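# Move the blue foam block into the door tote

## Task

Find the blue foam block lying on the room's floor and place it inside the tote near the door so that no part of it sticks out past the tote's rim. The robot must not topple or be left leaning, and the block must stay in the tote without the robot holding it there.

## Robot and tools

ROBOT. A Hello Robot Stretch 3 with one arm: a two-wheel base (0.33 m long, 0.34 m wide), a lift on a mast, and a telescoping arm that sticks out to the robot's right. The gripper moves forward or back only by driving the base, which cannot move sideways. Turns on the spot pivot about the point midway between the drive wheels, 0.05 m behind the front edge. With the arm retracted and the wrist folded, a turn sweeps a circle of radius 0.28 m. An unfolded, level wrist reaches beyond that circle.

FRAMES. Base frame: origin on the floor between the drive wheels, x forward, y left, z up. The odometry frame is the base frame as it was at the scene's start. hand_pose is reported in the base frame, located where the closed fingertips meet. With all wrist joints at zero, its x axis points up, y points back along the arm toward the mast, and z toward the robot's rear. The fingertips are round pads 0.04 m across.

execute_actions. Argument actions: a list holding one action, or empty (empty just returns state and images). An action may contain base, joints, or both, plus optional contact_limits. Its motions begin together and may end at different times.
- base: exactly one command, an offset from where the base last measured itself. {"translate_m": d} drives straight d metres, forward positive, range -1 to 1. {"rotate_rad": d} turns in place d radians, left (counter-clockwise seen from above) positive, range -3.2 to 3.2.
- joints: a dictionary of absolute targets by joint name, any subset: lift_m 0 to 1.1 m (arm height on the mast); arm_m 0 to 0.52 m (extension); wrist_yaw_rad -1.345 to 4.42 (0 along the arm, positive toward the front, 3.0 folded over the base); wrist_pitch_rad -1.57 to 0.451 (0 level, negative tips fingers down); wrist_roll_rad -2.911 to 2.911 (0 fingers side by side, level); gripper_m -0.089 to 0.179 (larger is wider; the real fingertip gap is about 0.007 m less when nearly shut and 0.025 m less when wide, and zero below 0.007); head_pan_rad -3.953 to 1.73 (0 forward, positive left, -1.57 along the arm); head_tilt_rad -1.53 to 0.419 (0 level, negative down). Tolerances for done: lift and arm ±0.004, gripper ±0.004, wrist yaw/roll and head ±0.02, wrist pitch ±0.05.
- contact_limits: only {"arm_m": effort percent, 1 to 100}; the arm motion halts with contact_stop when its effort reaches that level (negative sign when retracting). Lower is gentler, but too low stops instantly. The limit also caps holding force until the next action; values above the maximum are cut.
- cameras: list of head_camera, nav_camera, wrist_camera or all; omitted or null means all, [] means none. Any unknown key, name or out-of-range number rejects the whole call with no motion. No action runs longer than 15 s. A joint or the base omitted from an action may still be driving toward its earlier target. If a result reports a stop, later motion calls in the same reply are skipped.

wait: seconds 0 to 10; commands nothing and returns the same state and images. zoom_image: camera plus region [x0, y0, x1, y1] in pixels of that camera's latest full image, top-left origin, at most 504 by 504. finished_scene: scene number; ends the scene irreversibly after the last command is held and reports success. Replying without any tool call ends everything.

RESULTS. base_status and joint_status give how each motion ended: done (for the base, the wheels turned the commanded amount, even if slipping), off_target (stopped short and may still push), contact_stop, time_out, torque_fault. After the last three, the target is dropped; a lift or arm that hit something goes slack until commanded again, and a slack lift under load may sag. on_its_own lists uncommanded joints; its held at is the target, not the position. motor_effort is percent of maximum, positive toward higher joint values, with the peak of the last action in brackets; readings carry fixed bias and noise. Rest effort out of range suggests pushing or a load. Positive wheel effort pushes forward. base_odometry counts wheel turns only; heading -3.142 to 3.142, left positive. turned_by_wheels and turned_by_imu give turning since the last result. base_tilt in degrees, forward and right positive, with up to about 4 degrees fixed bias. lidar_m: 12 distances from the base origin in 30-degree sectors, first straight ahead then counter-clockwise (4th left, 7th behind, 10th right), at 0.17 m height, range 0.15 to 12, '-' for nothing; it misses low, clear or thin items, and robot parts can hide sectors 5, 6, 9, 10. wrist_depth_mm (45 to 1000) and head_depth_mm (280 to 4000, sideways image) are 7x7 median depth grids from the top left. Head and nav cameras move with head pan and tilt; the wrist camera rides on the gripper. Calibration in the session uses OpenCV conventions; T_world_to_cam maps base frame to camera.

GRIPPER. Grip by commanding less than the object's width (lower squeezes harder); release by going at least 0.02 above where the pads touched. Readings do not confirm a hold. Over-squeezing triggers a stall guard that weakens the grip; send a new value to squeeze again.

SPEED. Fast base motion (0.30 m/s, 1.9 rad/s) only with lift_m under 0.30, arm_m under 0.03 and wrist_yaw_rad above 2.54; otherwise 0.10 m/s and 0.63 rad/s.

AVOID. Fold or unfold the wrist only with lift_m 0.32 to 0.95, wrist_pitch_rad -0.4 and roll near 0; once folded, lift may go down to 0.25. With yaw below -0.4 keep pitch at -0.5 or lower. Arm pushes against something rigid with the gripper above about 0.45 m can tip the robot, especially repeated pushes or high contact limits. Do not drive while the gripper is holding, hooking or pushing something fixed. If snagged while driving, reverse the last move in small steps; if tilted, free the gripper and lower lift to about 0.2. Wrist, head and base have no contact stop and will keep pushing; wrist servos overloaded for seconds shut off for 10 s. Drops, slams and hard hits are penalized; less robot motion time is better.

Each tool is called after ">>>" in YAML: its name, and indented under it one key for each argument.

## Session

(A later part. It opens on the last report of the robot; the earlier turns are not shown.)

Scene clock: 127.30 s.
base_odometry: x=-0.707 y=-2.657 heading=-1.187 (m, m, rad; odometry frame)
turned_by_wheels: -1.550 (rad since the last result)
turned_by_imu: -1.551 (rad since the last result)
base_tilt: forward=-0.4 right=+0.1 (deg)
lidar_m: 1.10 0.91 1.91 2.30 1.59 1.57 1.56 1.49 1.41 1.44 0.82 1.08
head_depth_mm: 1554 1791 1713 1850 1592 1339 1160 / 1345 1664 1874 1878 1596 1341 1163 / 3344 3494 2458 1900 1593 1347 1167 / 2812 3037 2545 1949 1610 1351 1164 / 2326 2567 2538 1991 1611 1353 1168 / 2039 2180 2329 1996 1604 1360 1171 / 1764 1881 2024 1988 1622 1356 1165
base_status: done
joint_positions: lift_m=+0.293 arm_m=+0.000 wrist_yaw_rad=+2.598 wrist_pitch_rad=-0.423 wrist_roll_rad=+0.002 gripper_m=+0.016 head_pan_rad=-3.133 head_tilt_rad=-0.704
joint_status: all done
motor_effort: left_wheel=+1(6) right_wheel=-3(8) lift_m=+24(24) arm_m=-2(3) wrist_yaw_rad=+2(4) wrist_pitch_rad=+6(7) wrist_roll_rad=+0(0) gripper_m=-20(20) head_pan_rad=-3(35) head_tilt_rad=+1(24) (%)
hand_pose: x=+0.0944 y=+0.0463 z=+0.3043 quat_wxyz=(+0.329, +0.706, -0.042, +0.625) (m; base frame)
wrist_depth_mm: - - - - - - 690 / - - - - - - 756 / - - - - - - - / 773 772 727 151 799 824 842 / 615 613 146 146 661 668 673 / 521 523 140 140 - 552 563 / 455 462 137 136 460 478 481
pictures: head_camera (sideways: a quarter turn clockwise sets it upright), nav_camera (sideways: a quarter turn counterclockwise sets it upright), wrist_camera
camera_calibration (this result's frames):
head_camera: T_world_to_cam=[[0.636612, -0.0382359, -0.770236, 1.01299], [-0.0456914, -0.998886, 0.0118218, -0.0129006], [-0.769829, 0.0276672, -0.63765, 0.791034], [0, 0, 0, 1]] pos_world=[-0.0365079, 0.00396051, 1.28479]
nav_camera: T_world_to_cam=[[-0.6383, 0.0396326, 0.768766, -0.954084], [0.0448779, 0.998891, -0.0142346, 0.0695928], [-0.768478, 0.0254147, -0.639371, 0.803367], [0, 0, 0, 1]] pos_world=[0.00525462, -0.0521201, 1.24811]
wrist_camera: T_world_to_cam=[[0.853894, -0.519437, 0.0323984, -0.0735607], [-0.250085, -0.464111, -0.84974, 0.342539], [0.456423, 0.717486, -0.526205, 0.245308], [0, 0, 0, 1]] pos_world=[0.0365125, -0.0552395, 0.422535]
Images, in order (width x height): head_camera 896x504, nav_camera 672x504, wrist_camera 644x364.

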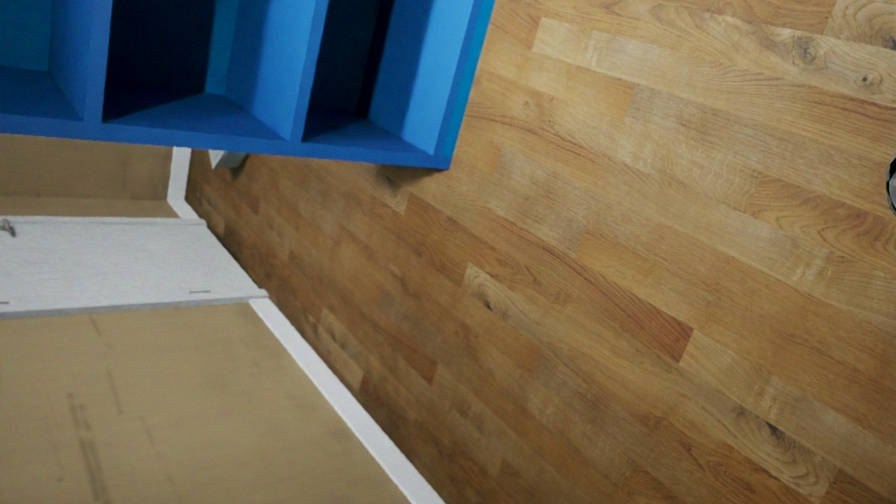

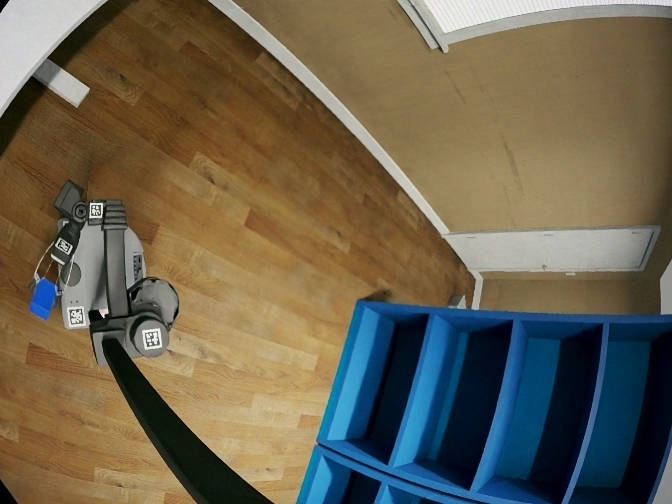

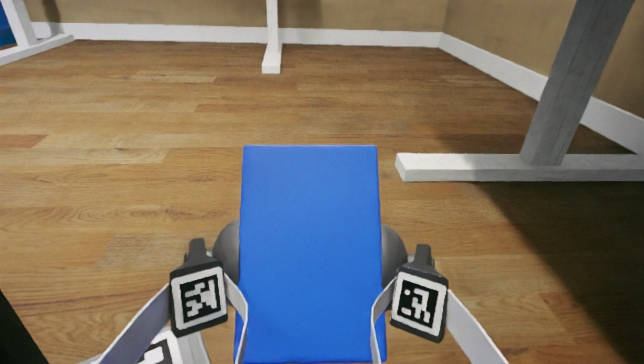

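>>> execute_actions:
  actions:
    - {"base":{"translate_m":-1.0},"joints":{"head_tilt_rad":-1.0}}
  cameras: ["head_camera","nav_camera"]

Scene clock: 134.20 s.
base_odometry: x=-1.081 y=-1.730 heading=-1.187 (m, m, rad; odometry frame)
turned_by_wheels: +0.000 (rad since the last result)
turned_by_imu: +0.001 (rad since the last result)
base_tilt: forward=-0.3 right=+0.1 (deg)
lidar_m: 1.88 2.51 2.39 1.07 1.13 0.61 1.47 1.02 0.96 0.99 1.29 1.51
head_depth_mm: 2403 2030 1712 918 1271 1203 1061 / 2477 2024 1736 1518 1299 1224 - / 2402 2039 1738 1510 1346 - - / 2115 2055 1745 1512 1345 1240 - / 1733 1905 1737 1512 1346 1225 - / 1472 1658 1710 1529 1343 1203 - / 1273 1418 1561 1502 1346 1205 1095
base_status: done
joint_positions: lift_m=+0.293 arm_m=+0.000 wrist_yaw_rad=+2.598 wrist_pitch_rad=-0.423 wrist_roll_rad=+0.002 gripper_m=+0.016 head_pan_rad=-3.133 head_tilt_rad=-0.988
joint_status: all done
motor_effort: left_wheel=+1(5) right_wheel=-2(11) lift_m=+24(24) arm_m=-2(2) wrist_yaw_rad=+2(1) wrist_pitch_rad=+6(6) wrist_roll_rad=+0(0) gripper_m=-19(20) head_pan_rad=-3(2) head_tilt_rad=-4(21) (%)
hand_pose: x=+0.0944 y=+0.0463 z=+0.3044 quat_wxyz=(+0.329, +0.706, -0.043, +0.626) (m; base frame)
wrist_depth_mm: - - - - - - - / - - - - - - - / 938 - - - - - - / 781 779 720 151 800 816 837 / 618 626 146 146 675 665 677 / 523 527 140 140 - 560 567 / 454 466 137 136 448 481 478
pictures: head_camera (sideways: a quarter turn clockwise sets it upright), nav_camera (sideways: a quarter turn counterclockwise sets it upright)
camera_calibration (this result's frames):
head_camera: T_world_to_cam=[[0.826693, -0.0367045, -0.561455, 0.739771], [-0.0469466, -0.99889, -0.00382342, 0.00747692], [-0.560692, 0.0295192, -0.827498, 1.03665], [0, 0, 0, 1]] pos_world=[-0.0299723, 0.0040205, 1.2732]
nav_camera: T_world_to_cam=[[-0.827903, 0.0381055, 0.559576, -0.680338], [0.0468407, 0.998902, 0.00127945, 0.0493808], [-0.558912, 0.0272702, -0.828778, 1.0484], [0, 0, 0, 1]] pos_world=[0.020399, -0.0519921, 1.24953]
Images, in order (width x height): head_camera 896x504, nav_camera 672x504.

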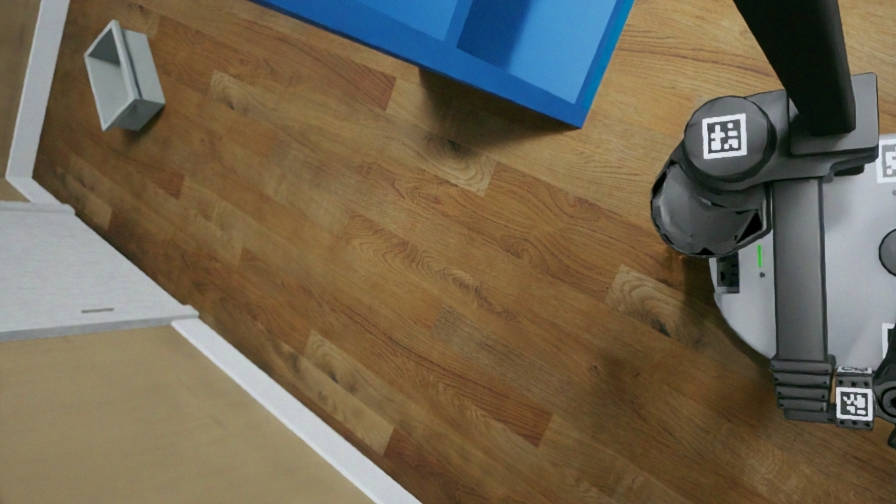

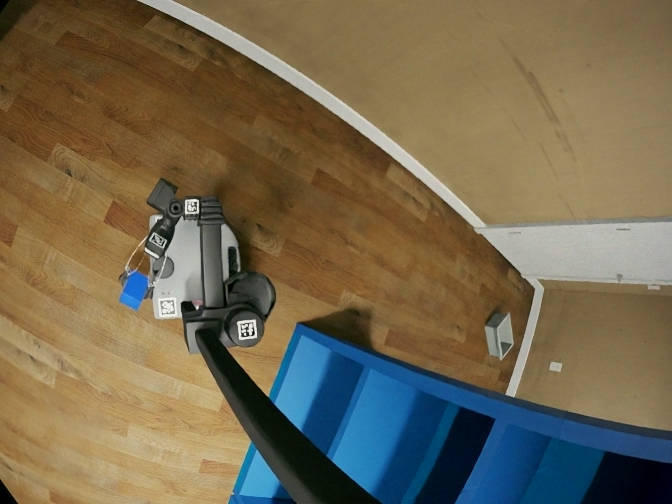

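>>> execute_actions:
  actions:
    - {"base":{"translate_m":-1.0},"joints":{"head_pan_rad":-3.55,"head_tilt_rad":-0.8}}
  cameras: ["head_camera","nav_camera"]

Scene clock: 143.67 s.
base_odometry: x=-1.455 y=-0.802 heading=-1.187 (m, m, rad; odometry frame)
turned_by_wheels: +0.000 (rad since the last result)
turned_by_imu: +0.002 (rad since the last result)
base_tilt: forward=-0.3 right=+0.2 (deg)
lidar_m: 2.89 0.47 0.45 0.46 2.02 1.90 0.79 0.55 0.52 0.53 0.70 1.64
head_depth_mm: 1625 1884 2072 1760 1477 1322 - / 1628 1863 2093 1769 1481 1284 1158 / 1654 1880 2093 1718 1489 1287 1166 / 1643 1887 2077 1716 1489 1293 - / 1658 1899 2114 1782 1494 1287 1150 / 1662 1843 2037 1733 1494 1293 1132 / 1386 1392 1398 1405 1410 1271 1126
base_status: done
joint_positions: lift_m=+0.293 arm_m=+0.000 wrist_yaw_rad=+2.598 wrist_pitch_rad=-0.423 wrist_roll_rad=+0.002 gripper_m=+0.016 head_pan_rad=-3.543 head_tilt_rad=-0.803
joint_status: all done
motor_effort: left_wheel=+1(7) right_wheel=-2(10) lift_m=+24(24) arm_m=-2(2) wrist_yaw_rad=+2(1) wrist_pitch_rad=+6(6) wrist_roll_rad=+0(0) gripper_m=-19(19) head_pan_rad=-2(24) head_tilt_rad=+1(13) (%)
hand_pose: x=+0.0944 y=+0.0463 z=+0.3044 quat_wxyz=(+0.329, +0.706, -0.043, +0.626) (m; base frame)
wrist_depth_mm: - 430 434 449 450 - - / - 473 469 478 486 - - / 973 521 503 514 541 - - / 750 727 519 150 590 852 867 / 622 609 146 145 648 683 677 / 524 525 140 141 - 552 559 / 451 469 137 136 463 473 474
pictures: head_camera (sideways: a quarter turn clockwise sets it upright), nav_camera (sideways: a quarter turn counterclockwise sets it upright)
camera_calibration (this result's frames):
head_camera: T_world_to_cam=[[0.635182, -0.317184, -0.704229, 0.926967], [-0.441009, -0.89748, 0.00645453, -0.00350037], [-0.634078, 0.306471, -0.709944, 0.884239], [0, 0, 0, 1]] pos_world=[-0.0296603, 0.0198842, 1.28058]
nav_camera: T_world_to_cam=[[-0.636034, 0.319079, 0.702602, -0.867865], [0.440486, 0.897715, -0.00893535, 0.060279], [-0.633588, 0.303803, -0.711527, 0.896397], [0, 0, 0, 1]] pos_world=[-0.0105979, -0.049524, 1.24811]
Images, in order (width x height): head_camera 896x504, nav_camera 672x504.

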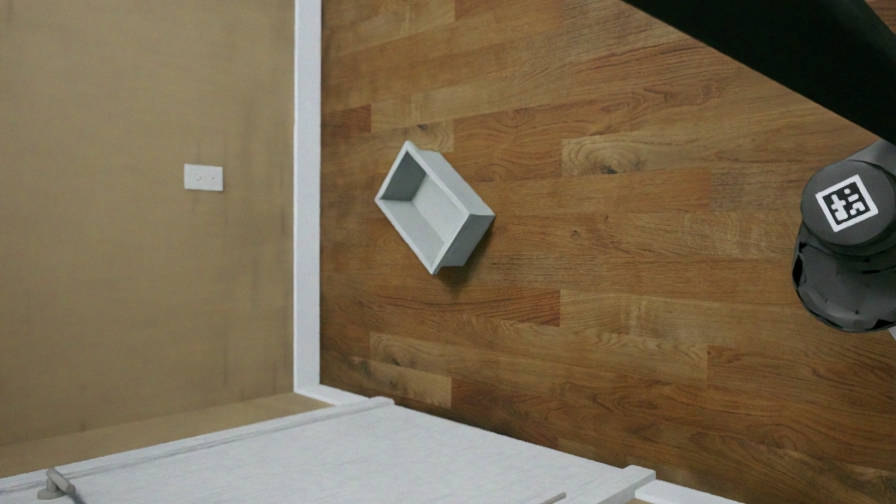

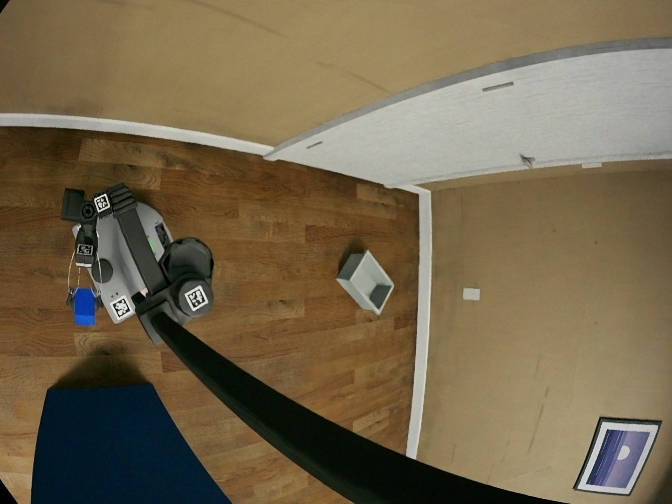

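>>> execute_actions:
  actions:
    - {"base":{"rotate_rad":-0.866},"joints":{"head_pan_rad":-3.0,"head_tilt_rad":-0.9}}
  cameras: ["head_camera","nav_camera"]

Scene clock: 157.57 s.
base_odometry: x=-1.455 y=-0.802 heading=-2.053 (m, m, rad; odometry frame)
turned_by_wheels: -0.866 (rad since the last result)
turned_by_imu: -0.864 (rad since the last result)
base_tilt: forward=-0.3 right=+0.2 (deg)
lidar_m: 0.85 2.42 2.88 0.45 0.45 2.42 1.93 1.35 0.66 0.53 0.52 0.56
head_depth_mm: 1968 2246 1925 1622 1406 1236 1087 / 1889 2178 1944 1633 1417 1234 - / 1818 2128 1937 1633 1415 1260 - / 1783 2063 1947 1629 1414 1243 - / 1719 1994 1952 1639 1418 1238 1145 / 1664 1916 1935 1610 1410 1242 1127 / 1620 1860 1940 1660 1412 1245 1111
base_status: done
joint_positions: lift_m=+0.293 arm_m=+0.000 wrist_yaw_rad=+2.598 wrist_pitch_rad=-0.423 wrist_roll_rad=+0.002 gripper_m=+0.016 head_pan_rad=-3.007 head_tilt_rad=-0.889
joint_status: all done
motor_effort: left_wheel=+1(9) right_wheel=-2(9) lift_m=+24(23) arm_m=-2(3) wrist_yaw_rad=+2(2) wrist_pitch_rad=+6(6) wrist_roll_rad=+0(0) gripper_m=-19(19) head_pan_rad=+3(29) head_tilt_rad=-4(12) (%)
hand_pose: x=+0.0944 y=+0.0464 z=+0.3044 quat_wxyz=(+0.329, +0.706, -0.043, +0.626) (m; base frame)
wrist_depth_mm: 398 484 - - - - - / 418 496 - - - - - / 437 533 - - - - - / 457 559 724 150 802 854 878 / 478 588 147 145 652 648 675 / 488 536 140 141 - 551 556 / 453 473 137 136 458 476 479
pictures: head_camera (sideways: a quarter turn clockwise sets it upright), nav_camera (sideways: a quarter turn counterclockwise sets it upright)
camera_calibration (this result's frames):
head_camera: T_world_to_cam=[[0.765586, 0.0597506, -0.640552, 0.843197], [0.0792063, -0.996857, 0.00168059, -0.000458082], [-0.638439, -0.0520224, -0.767913, 0.959651], [0, 0, 0, 1]] pos_world=[-0.0328254, -0.000914763, 1.27704]
nav_camera: T_world_to_cam=[[-0.767142, -0.0585375, 0.638801, -0.783928], [-0.079562, 0.996821, -0.00420156, 0.0572877], [-0.636524, -0.0540475, -0.769361, 0.971625], [0, 0, 0, 1]] pos_world=[0.0216364, -0.0504809, 1.24854]
Images, in order (width x height): head_camera 896x504, nav_camera 672x504.

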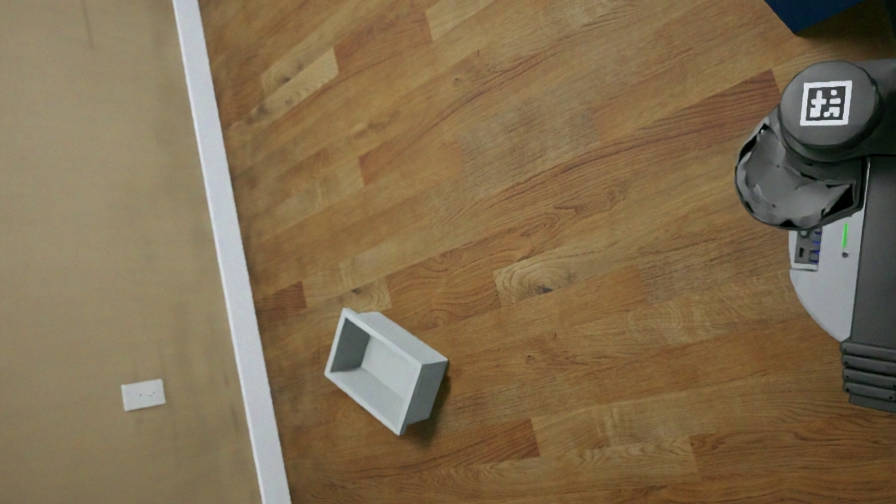

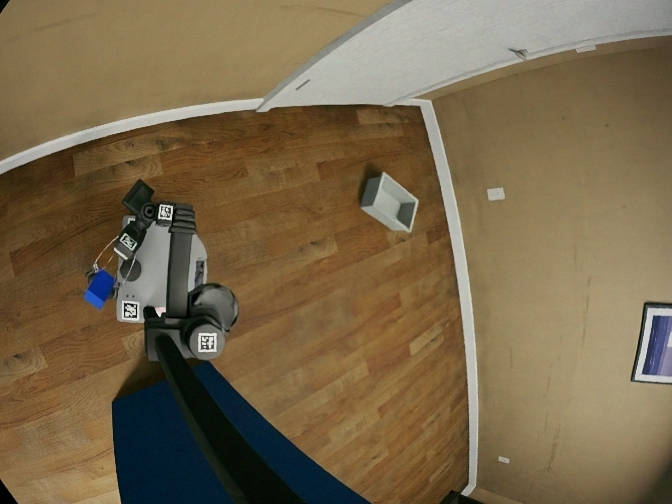

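>>> execute_actions:
  actions:
    - {"base":{"translate_m":-1.0},"joints":{"head_pan_rad":-1.9,"head_tilt_rad":-1.2}}
  cameras: ["head_camera"]

Scene clock: 164.77 s.
base_odometry: x=-0.992 y=+0.084 heading=-2.053 (m, m, rad; odometry frame)
turned_by_wheels: +0.000 (rad since the last result)
turned_by_imu: +0.002 (rad since the last result)
base_tilt: forward=-0.3 right=+0.1 (deg)
lidar_m: 1.49 0.76 0.82 1.26 2.63 1.25 0.99 0.98 1.06 0.90 0.89 0.99
head_depth_mm: 1070 1253 1443 1363 1265 1196 1085 / 1179 1396 1480 1367 1258 - - / 1298 1532 1477 1339 1275 - - / 1341 1577 1484 1347 1270 - 1072 / 1190 1439 1484 1347 1270 1161 862 / 1061 1261 1460 1353 1251 1172 1090 / 968 1133 1367 1351 1257 1167 1096
base_status: done
joint_positions: lift_m=+0.293 arm_m=+0.000 wrist_yaw_rad=+2.598 wrist_pitch_rad=-0.423 wrist_roll_rad=+0.002 gripper_m=+0.016 head_pan_rad=-1.906 head_tilt_rad=-1.185
joint_status: all done
motor_effort: left_wheel=+1(6) right_wheel=-2(10) lift_m=+24(24) arm_m=-2(3) wrist_yaw_rad=+1(1) wrist_pitch_rad=+6(6) wrist_roll_rad=+0(0) gripper_m=-20(19) head_pan_rad=+3(35) head_tilt_rad=-6(21) (%)
hand_pose: x=+0.0944 y=+0.0464 z=+0.3044 quat_wxyz=(+0.329, +0.706, -0.043, +0.626) (m; base frame)
wrist_depth_mm: - - - 869 716 672 - / - - - 929 774 790 - / 995 - - 974 810 966 - / 762 810 715 150 818 832 851 / 612 620 147 145 668 671 678 / 521 523 141 140 - 556 559 / 451 463 136 136 452 476 476
pictures: head_camera (sideways: a quarter turn clockwise sets it upright)
camera_calibration (this result's frames):
head_camera: T_world_to_cam=[[0.344401, 0.854637, -0.388566, 0.517508], [0.925102, -0.379437, -0.0146042, 0.0155804], [-0.159918, -0.354434, -0.921305, 1.1561], [0, 0, 0, 1]] pos_world=[-0.00776234, -0.0266075, 1.26644]
Images, in order (width x height): head_camera 896x504.

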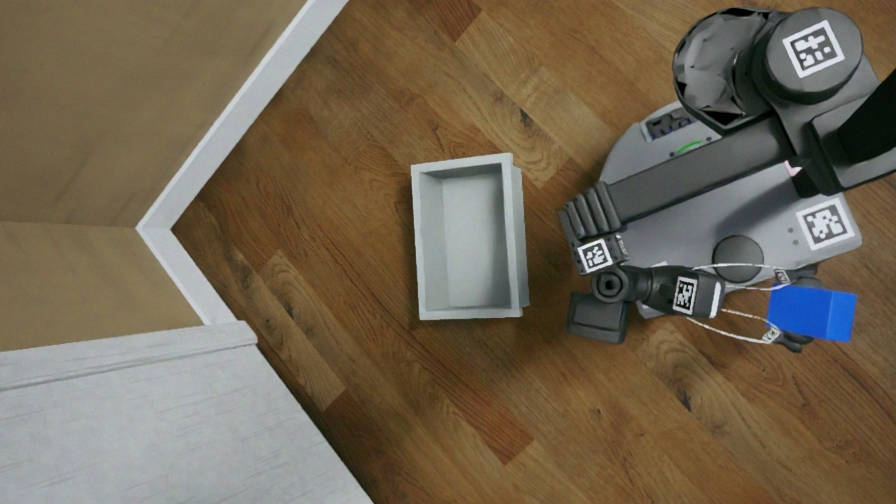

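>>> execute_actions:
  actions:
    - {"base":{"rotate_rad":-0.42},"joints":{"lift_m":0.33,"wrist_yaw_rad":0.1,"arm_m":0.235,"head_pan_rad":-1.57}}
  cameras: ["head_camera"]

>>> execute_actions:
  actions:
    - {"joints":{"lift_m":0.285,"wrist_pitch_rad":-1.2}}
  cameras: ["head_camera","wrist_camera"]

Scene clock: 173.60 s.
base_odometry: x=-0.992 y=+0.084 heading=-2.473 (m, m, rad; odometry frame)
turned_by_wheels: -0.420 (rad since the last result)
turned_by_imu: -0.419 (rad since the last result)
base_tilt: forward=-0.3 right=+0.2 (deg)
lidar_m: 1.03 1.74 0.76 0.87 1.45 2.09 1.16 0.98 0.98 1.05 0.89 0.89
head_depth_mm: 1029 1209 1434 1366 1264 1176 - / 1114 1326 1467 1358 1265 1199 - / 1212 1486 1471 1373 1279 - - / 1342 1566 1494 1330 1259 - 1070 / 1297 1541 1475 1333 1246 1176 1099 / 1137 1336 1456 1353 1254 1169 1090 / 1011 1174 1412 1352 1254 1171 1091
base_status: done
joint_positions: lift_m=+0.330 arm_m=+0.235 wrist_yaw_rad=+0.102 wrist_pitch_rad=-0.422 wrist_roll_rad=+0.002 gripper_m=+0.016 head_pan_rad=-1.577 head_tilt_rad=-1.186
joint_status: all done
motor_effort: left_wheel=+1(7) right_wheel=-2(9) lift_m=+24(24) arm_m=+2(3) wrist_yaw_rad=-1(2) wrist_pitch_rad=+6(6) wrist_roll_rad=+0(0) gripper_m=-19(19) head_pan_rad=+3(22) head_tilt_rad=-5(6) (%)
hand_pose: x=+0.0012 y=-0.6025 z=+0.3416 quat_wxyz=(+0.697, +0.183, -0.683, -0.113) (m; base frame)
wrist_depth_mm: 430 476 598 710 666 558 460 / 442 517 622 778 702 570 481 / 469 537 635 837 739 582 501 / 493 573 643 150 760 626 524 / 533 624 146 145 727 644 543 / 542 568 140 141 - 605 556 / 486 492 466 137 497 510 520
pictures: head_camera (sideways: a quarter turn clockwise sets it upright)
camera_calibration (this result's frames):
head_camera: T_world_to_cam=[[0.0494383, 0.920176, -0.388371, 0.519053], [0.998104, -0.0597938, -0.0146156, 0.0151499], [-0.0366711, -0.386912, -0.921387, 1.15546], [0, 0, 0, 1]] pos_world=[0.00158964, -0.0296535, 1.26643]
Images, in order (width x height): head_camera 896x504.

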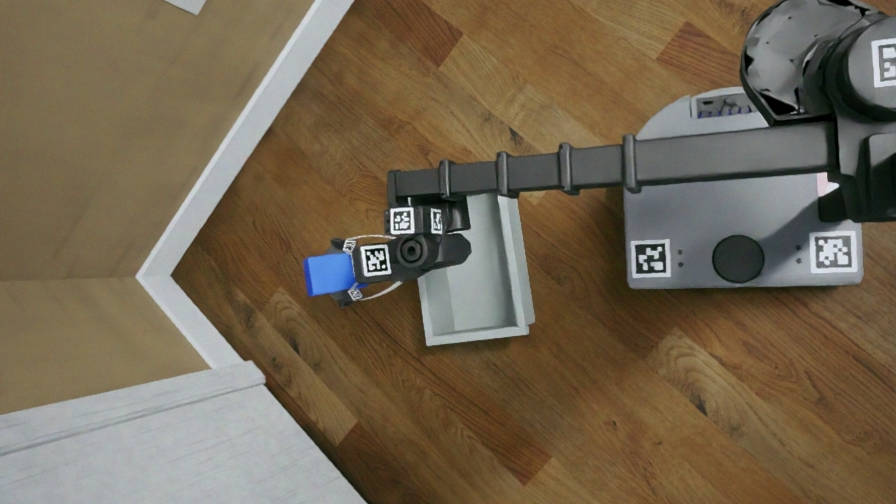

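Scene clock: 174.83 s.
base_odometry: x=-0.992 y=+0.084 heading=-2.473 (m, m, rad; odometry frame)
turned_by_wheels: +0.000 (rad since the last result)
turned_by_imu: +0.000 (rad since the last result)
base_tilt: forward=-0.4 right=+0.2 (deg)
lidar_m: 1.03 1.74 0.76 0.87 1.44 2.09 1.16 0.98 0.98 0.41 0.90 0.89
head_depth_mm: 1031 1210 1427 1369 1258 1175 - / 1113 1335 1452 1365 1254 1200 - / 1224 1488 1490 1363 1268 - - / 1341 1571 1482 1325 1256 - - / 1285 1539 1476 1326 1250 1167 1099 / 1133 1335 1454 1361 1260 1171 1097 / 1012 1180 1409 1355 1256 1166 1090
base_status: not commanded
joint_positions: lift_m=+0.285 arm_m=+0.235 wrist_yaw_rad=+0.102 wrist_pitch_rad=-1.200 wrist_roll_rad=+0.002 gripper_m=+0.016 head_pan_rad=-1.577 head_tilt_rad=-1.186
joint_status: all done
motor_effort: left_wheel=+1(1) right_wheel=-2(3) lift_m=+16(20) arm_m=+3(2) wrist_yaw_rad=-1(2) wrist_pitch_rad=+0(6) wrist_roll_rad=+0(0) gripper_m=-20(19) head_pan_rad=+3(3) head_tilt_rad=-6(5) (%)
hand_pose: x=-0.0145 y=-0.4497 z=+0.1764 quat_wxyz=(+0.603, +0.428, -0.563, -0.370) (m; base frame)
wrist_depth_mm: 387 387 392 396 396 404 408 / 373 368 375 378 380 385 391 / 354 249 269 251 265 255 378 / 339 270 338 150 351 254 367 / 325 270 146 145 337 253 348 / 210 253 140 141 - 236 338 / 210 243 248 135 292 219 325
pictures: head_camera (sideways: a quarter turn clockwise sets it upright), wrist_camera
camera_calibration (this result's frames):
head_camera: T_world_to_cam=[[0.0494375, 0.920176, -0.388371, 0.519053], [0.998104, -0.059793, -0.0146156, 0.0151499], [-0.0366708, -0.386912, -0.921387, 1.15546], [0, 0, 0, 1]] pos_world=[0.00158966, -0.0296535, 1.26643]
wrist_camera: T_world_to_cam=[[-0.992295, -0.121218, 0.0256378, -0.0805325], [-0.123835, 0.963632, -0.236807, 0.512273], [0.00399978, -0.238157, -0.971218, 0.225719], [0, 0, 0, 1]] pos_world=[-0.0173777, -0.449648, 0.342597]
Images, in order (width x height): head_camera 896x504, wrist_camera 644x364.

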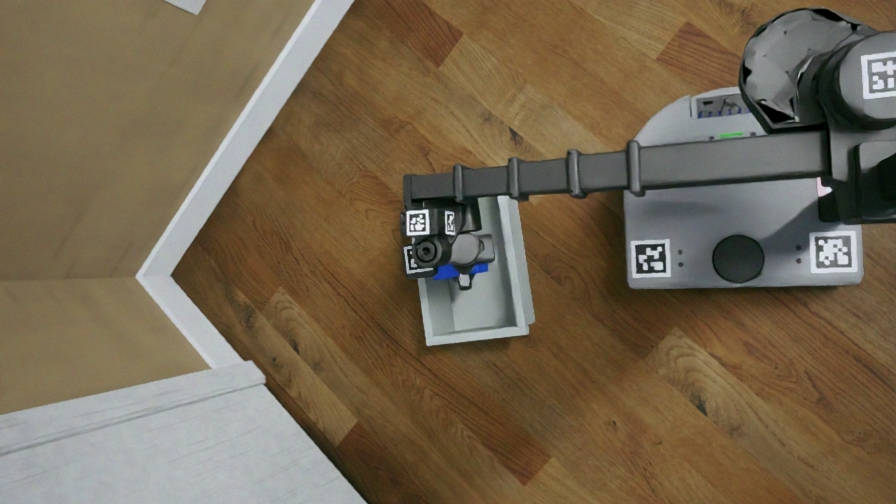

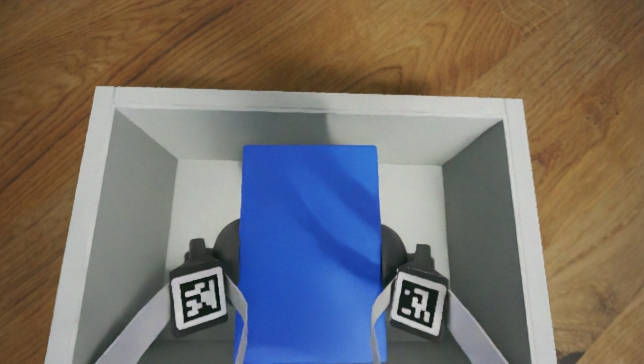

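>>> execute_actions:
  actions:
    - {"joints":{"lift_m":0.144,"arm_m":0.255}}
  cameras: ["wrist_camera"]

Scene clock: 181.27 s.
base_odometry: x=-0.992 y=+0.084 heading=-2.473 (m, m, rad; odometry frame)
turned_by_wheels: +0.000 (rad since the last result)
turned_by_imu: +0.000 (rad since the last result)
base_tilt: forward=-0.3 right=+0.1 (deg)
lidar_m: 1.03 1.74 0.76 0.86 1.44 2.09 1.16 0.98 0.98 1.05 0.89 0.89
head_depth_mm: 1024 1205 1426 1360 1260 1176 1084 / 1109 1339 1474 1366 1259 1188 - / 1216 1489 1475 1361 1271 - - / 1347 1566 1481 1341 1261 - - / 1296 1549 1473 1332 1256 1168 1097 / 1131 1338 1456 1357 1259 1166 1098 / 1016 1179 1407 1349 1263 1169 1091
base_status: not commanded
joint_positions: lift_m=+0.144 arm_m=+0.255 wrist_yaw_rad=+0.102 wrist_pitch_rad=-1.202 wrist_roll_rad=+0.002 gripper_m=+0.016 head_pan_rad=-1.577 head_tilt_rad=-1.186
joint_status: all done
motor_effort: left_wheel=+1(1) right_wheel=-2(3) lift_m=+16(16) arm_m=+2(2) wrist_yaw_rad=-2(1) wrist_pitch_rad=+0(0) wrist_roll_rad=+0(1) gripper_m=-19(20) head_pan_rad=+3(3) head_tilt_rad=-5(6) (%)
hand_pose: x=-0.0145 y=-0.4694 z=+0.0352 quat_wxyz=(+0.602, +0.428, -0.563, -0.370) (m; base frame)
wrist_depth_mm: 126 124 124 123 123 122 121 / 161 160 159 158 156 155 146 / 189 204 206 202 209 206 159 / 192 198 198 150 203 205 158 / 188 192 146 146 198 198 156 / 184 186 140 140 - 192 157 / 178 178 179 136 183 186 156
pictures: wrist_camera
camera_calibration (this result's frames):
wrist_camera: T_world_to_cam=[[-0.992301, -0.121173, 0.0256081, -0.0793153], [-0.12379, 0.963995, -0.235351, 0.497884], [0.00383219, -0.236709, -0.971573, 0.08468], [0, 0, 0, 1]] pos_world=[-0.0173959, -0.469524, 0.201482]
Images, in order (width x height): wrist_camera 644x364.

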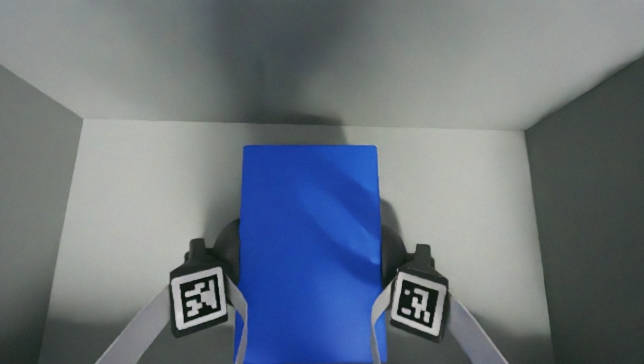

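>>> execute_actions:
  actions:
    - {"joints":{"gripper_m":0.11}}
  cameras: ["wrist_camera"]

>>> execute_actions:
  actions:
    - {"joints":{"lift_m":0.26}}
  cameras: ["wrist_camera"]

Scene clock: 184.53 s.
base_odometry: x=-0.992 y=+0.084 heading=-2.473 (m, m, rad; odometry frame)
turned_by_wheels: +0.000 (rad since the last result)
turned_by_imu: +0.000 (rad since the last result)
base_tilt: forward=-0.4 right=+0.2 (deg)
lidar_m: 1.03 1.74 0.76 0.87 1.44 2.09 1.16 0.98 0.98 1.06 0.89 0.89
head_depth_mm: 1026 1207 1424 1366 1262 1178 1087 / 1114 1338 1452 1360 1257 1193 - / 1223 1493 1486 1364 1266 - - / 1342 1571 1482 1350 1261 - - / 1292 1557 1469 1330 1249 1173 1095 / 1132 1330 1456 1356 1259 1168 1095 / 1012 1178 1409 1358 1258 1170 1090
base_status: not commanded
joint_positions: lift_m=+0.144 arm_m=+0.255 wrist_yaw_rad=+0.102 wrist_pitch_rad=-1.202 wrist_roll_rad=+0.002 gripper_m=+0.110 head_pan_rad=-1.577 head_tilt_rad=-1.186
joint_status: all done
motor_effort: left_wheel=+1(1) right_wheel=-3(3) lift_m=+16(16) arm_m=+2(2) wrist_yaw_rad=-2(1) wrist_pitch_rad=+0(0) wrist_roll_rad=+0(0) gripper_m=+0(80) head_pan_rad=+3(3) head_tilt_rad=-5(5) (%)
hand_pose: x=-0.0145 y=-0.4694 z=+0.0352 quat_wxyz=(+0.602, +0.428, -0.563, -0.370) (m; base frame)
wrist_depth_mm: 125 125 125 123 123 122 121 / 161 160 159 157 156 155 145 / 189 206 204 203 210 206 158 / 191 199 196 156 204 205 158 / 189 192 190 150 198 199 157 / 183 - 165 146 188 193 157 / 179 177 178 142 183 183 156
pictures: wrist_camera
camera_calibration (this result's frames):
wrist_camera: T_world_to_cam=[[-0.992301, -0.121172, 0.0256082, -0.0793149], [-0.12379, 0.963995, -0.235352, 0.497884], [0.00383199, -0.23671, -0.971573, 0.0846798], [0, 0, 0, 1]] pos_world=[-0.0173959, -0.469524, 0.201482]
Images, in order (width x height): wrist_camera 644x364.

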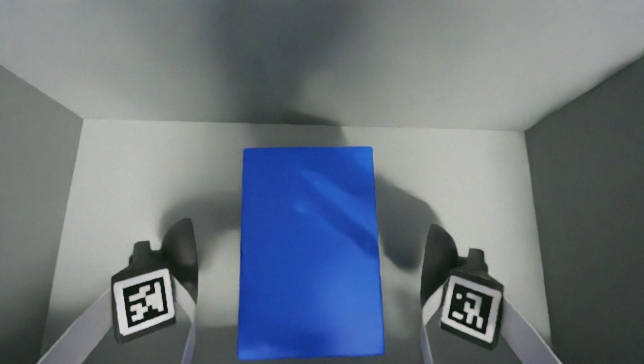

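Scene clock: 186.43 s.
base_odometry: x=-0.992 y=+0.084 heading=-2.473 (m, m, rad; odometry frame)
turned_by_wheels: +0.000 (rad since the last result)
turned_by_imu: +0.000 (rad since the last result)
base_tilt: forward=-0.3 right=+0.2 (deg)
lidar_m: 1.03 1.73 0.77 0.87 1.45 2.09 1.16 0.98 0.98 1.05 0.89 0.89
head_depth_mm: 1026 1214 1436 1360 1260 1176 1091 / 1120 1331 1464 1363 1260 1201 - / 1220 1488 1484 1364 1260 - - / 1344 1579 1480 1329 1265 - - / 1290 1536 1472 1325 1241 1175 1097 / 1138 1330 1454 1356 1255 1170 1099 / 1012 1178 1415 1355 1259 1173 1097
base_status: not commanded
joint_positions: lift_m=+0.260 arm_m=+0.255 wrist_yaw_rad=+0.102 wrist_pitch_rad=-1.202 wrist_roll_rad=+0.002 gripper_m=+0.110 head_pan_rad=-1.577 head_tilt_rad=-1.186
joint_status: all done
motor_effort: left_wheel=+1(1) right_wheel=-2(3) lift_m=+24(24) arm_m=+2(3) wrist_yaw_rad=-1(1) wrist_pitch_rad=+0(0) wrist_roll_rad=+0(0) gripper_m=+0(1) head_pan_rad=+3(3) head_tilt_rad=-5(5) (%)
hand_pose: x=-0.0145 y=-0.4694 z=+0.1508 quat_wxyz=(+0.602, +0.428, -0.563, -0.370) (m; base frame)
wrist_depth_mm: 356 356 357 365 367 376 377 / 344 342 343 350 354 353 362 / 209 221 220 218 216 216 348 / 198 273 317 316 321 234 331 / 198 255 307 266 315 232 323 / 194 - 298 256 299 217 309 / 189 283 287 287 289 228 300
pictures: wrist_camera
camera_calibration (this result's frames):
wrist_camera: T_world_to_cam=[[-0.992301, -0.121173, 0.0256082, -0.0822742], [-0.12379, 0.963995, -0.235351, 0.525081], [0.00383196, -0.23671, -0.971573, 0.196946], [0, 0, 0, 1]] pos_world=[-0.0173959, -0.469525, 0.317033]
Images, in order (width x height): wrist_camera 644x364.

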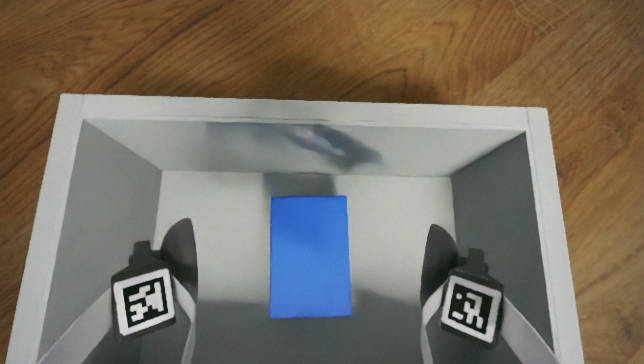

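>>> finished_scene:
  scene: 2

The scene is finished: the task was done.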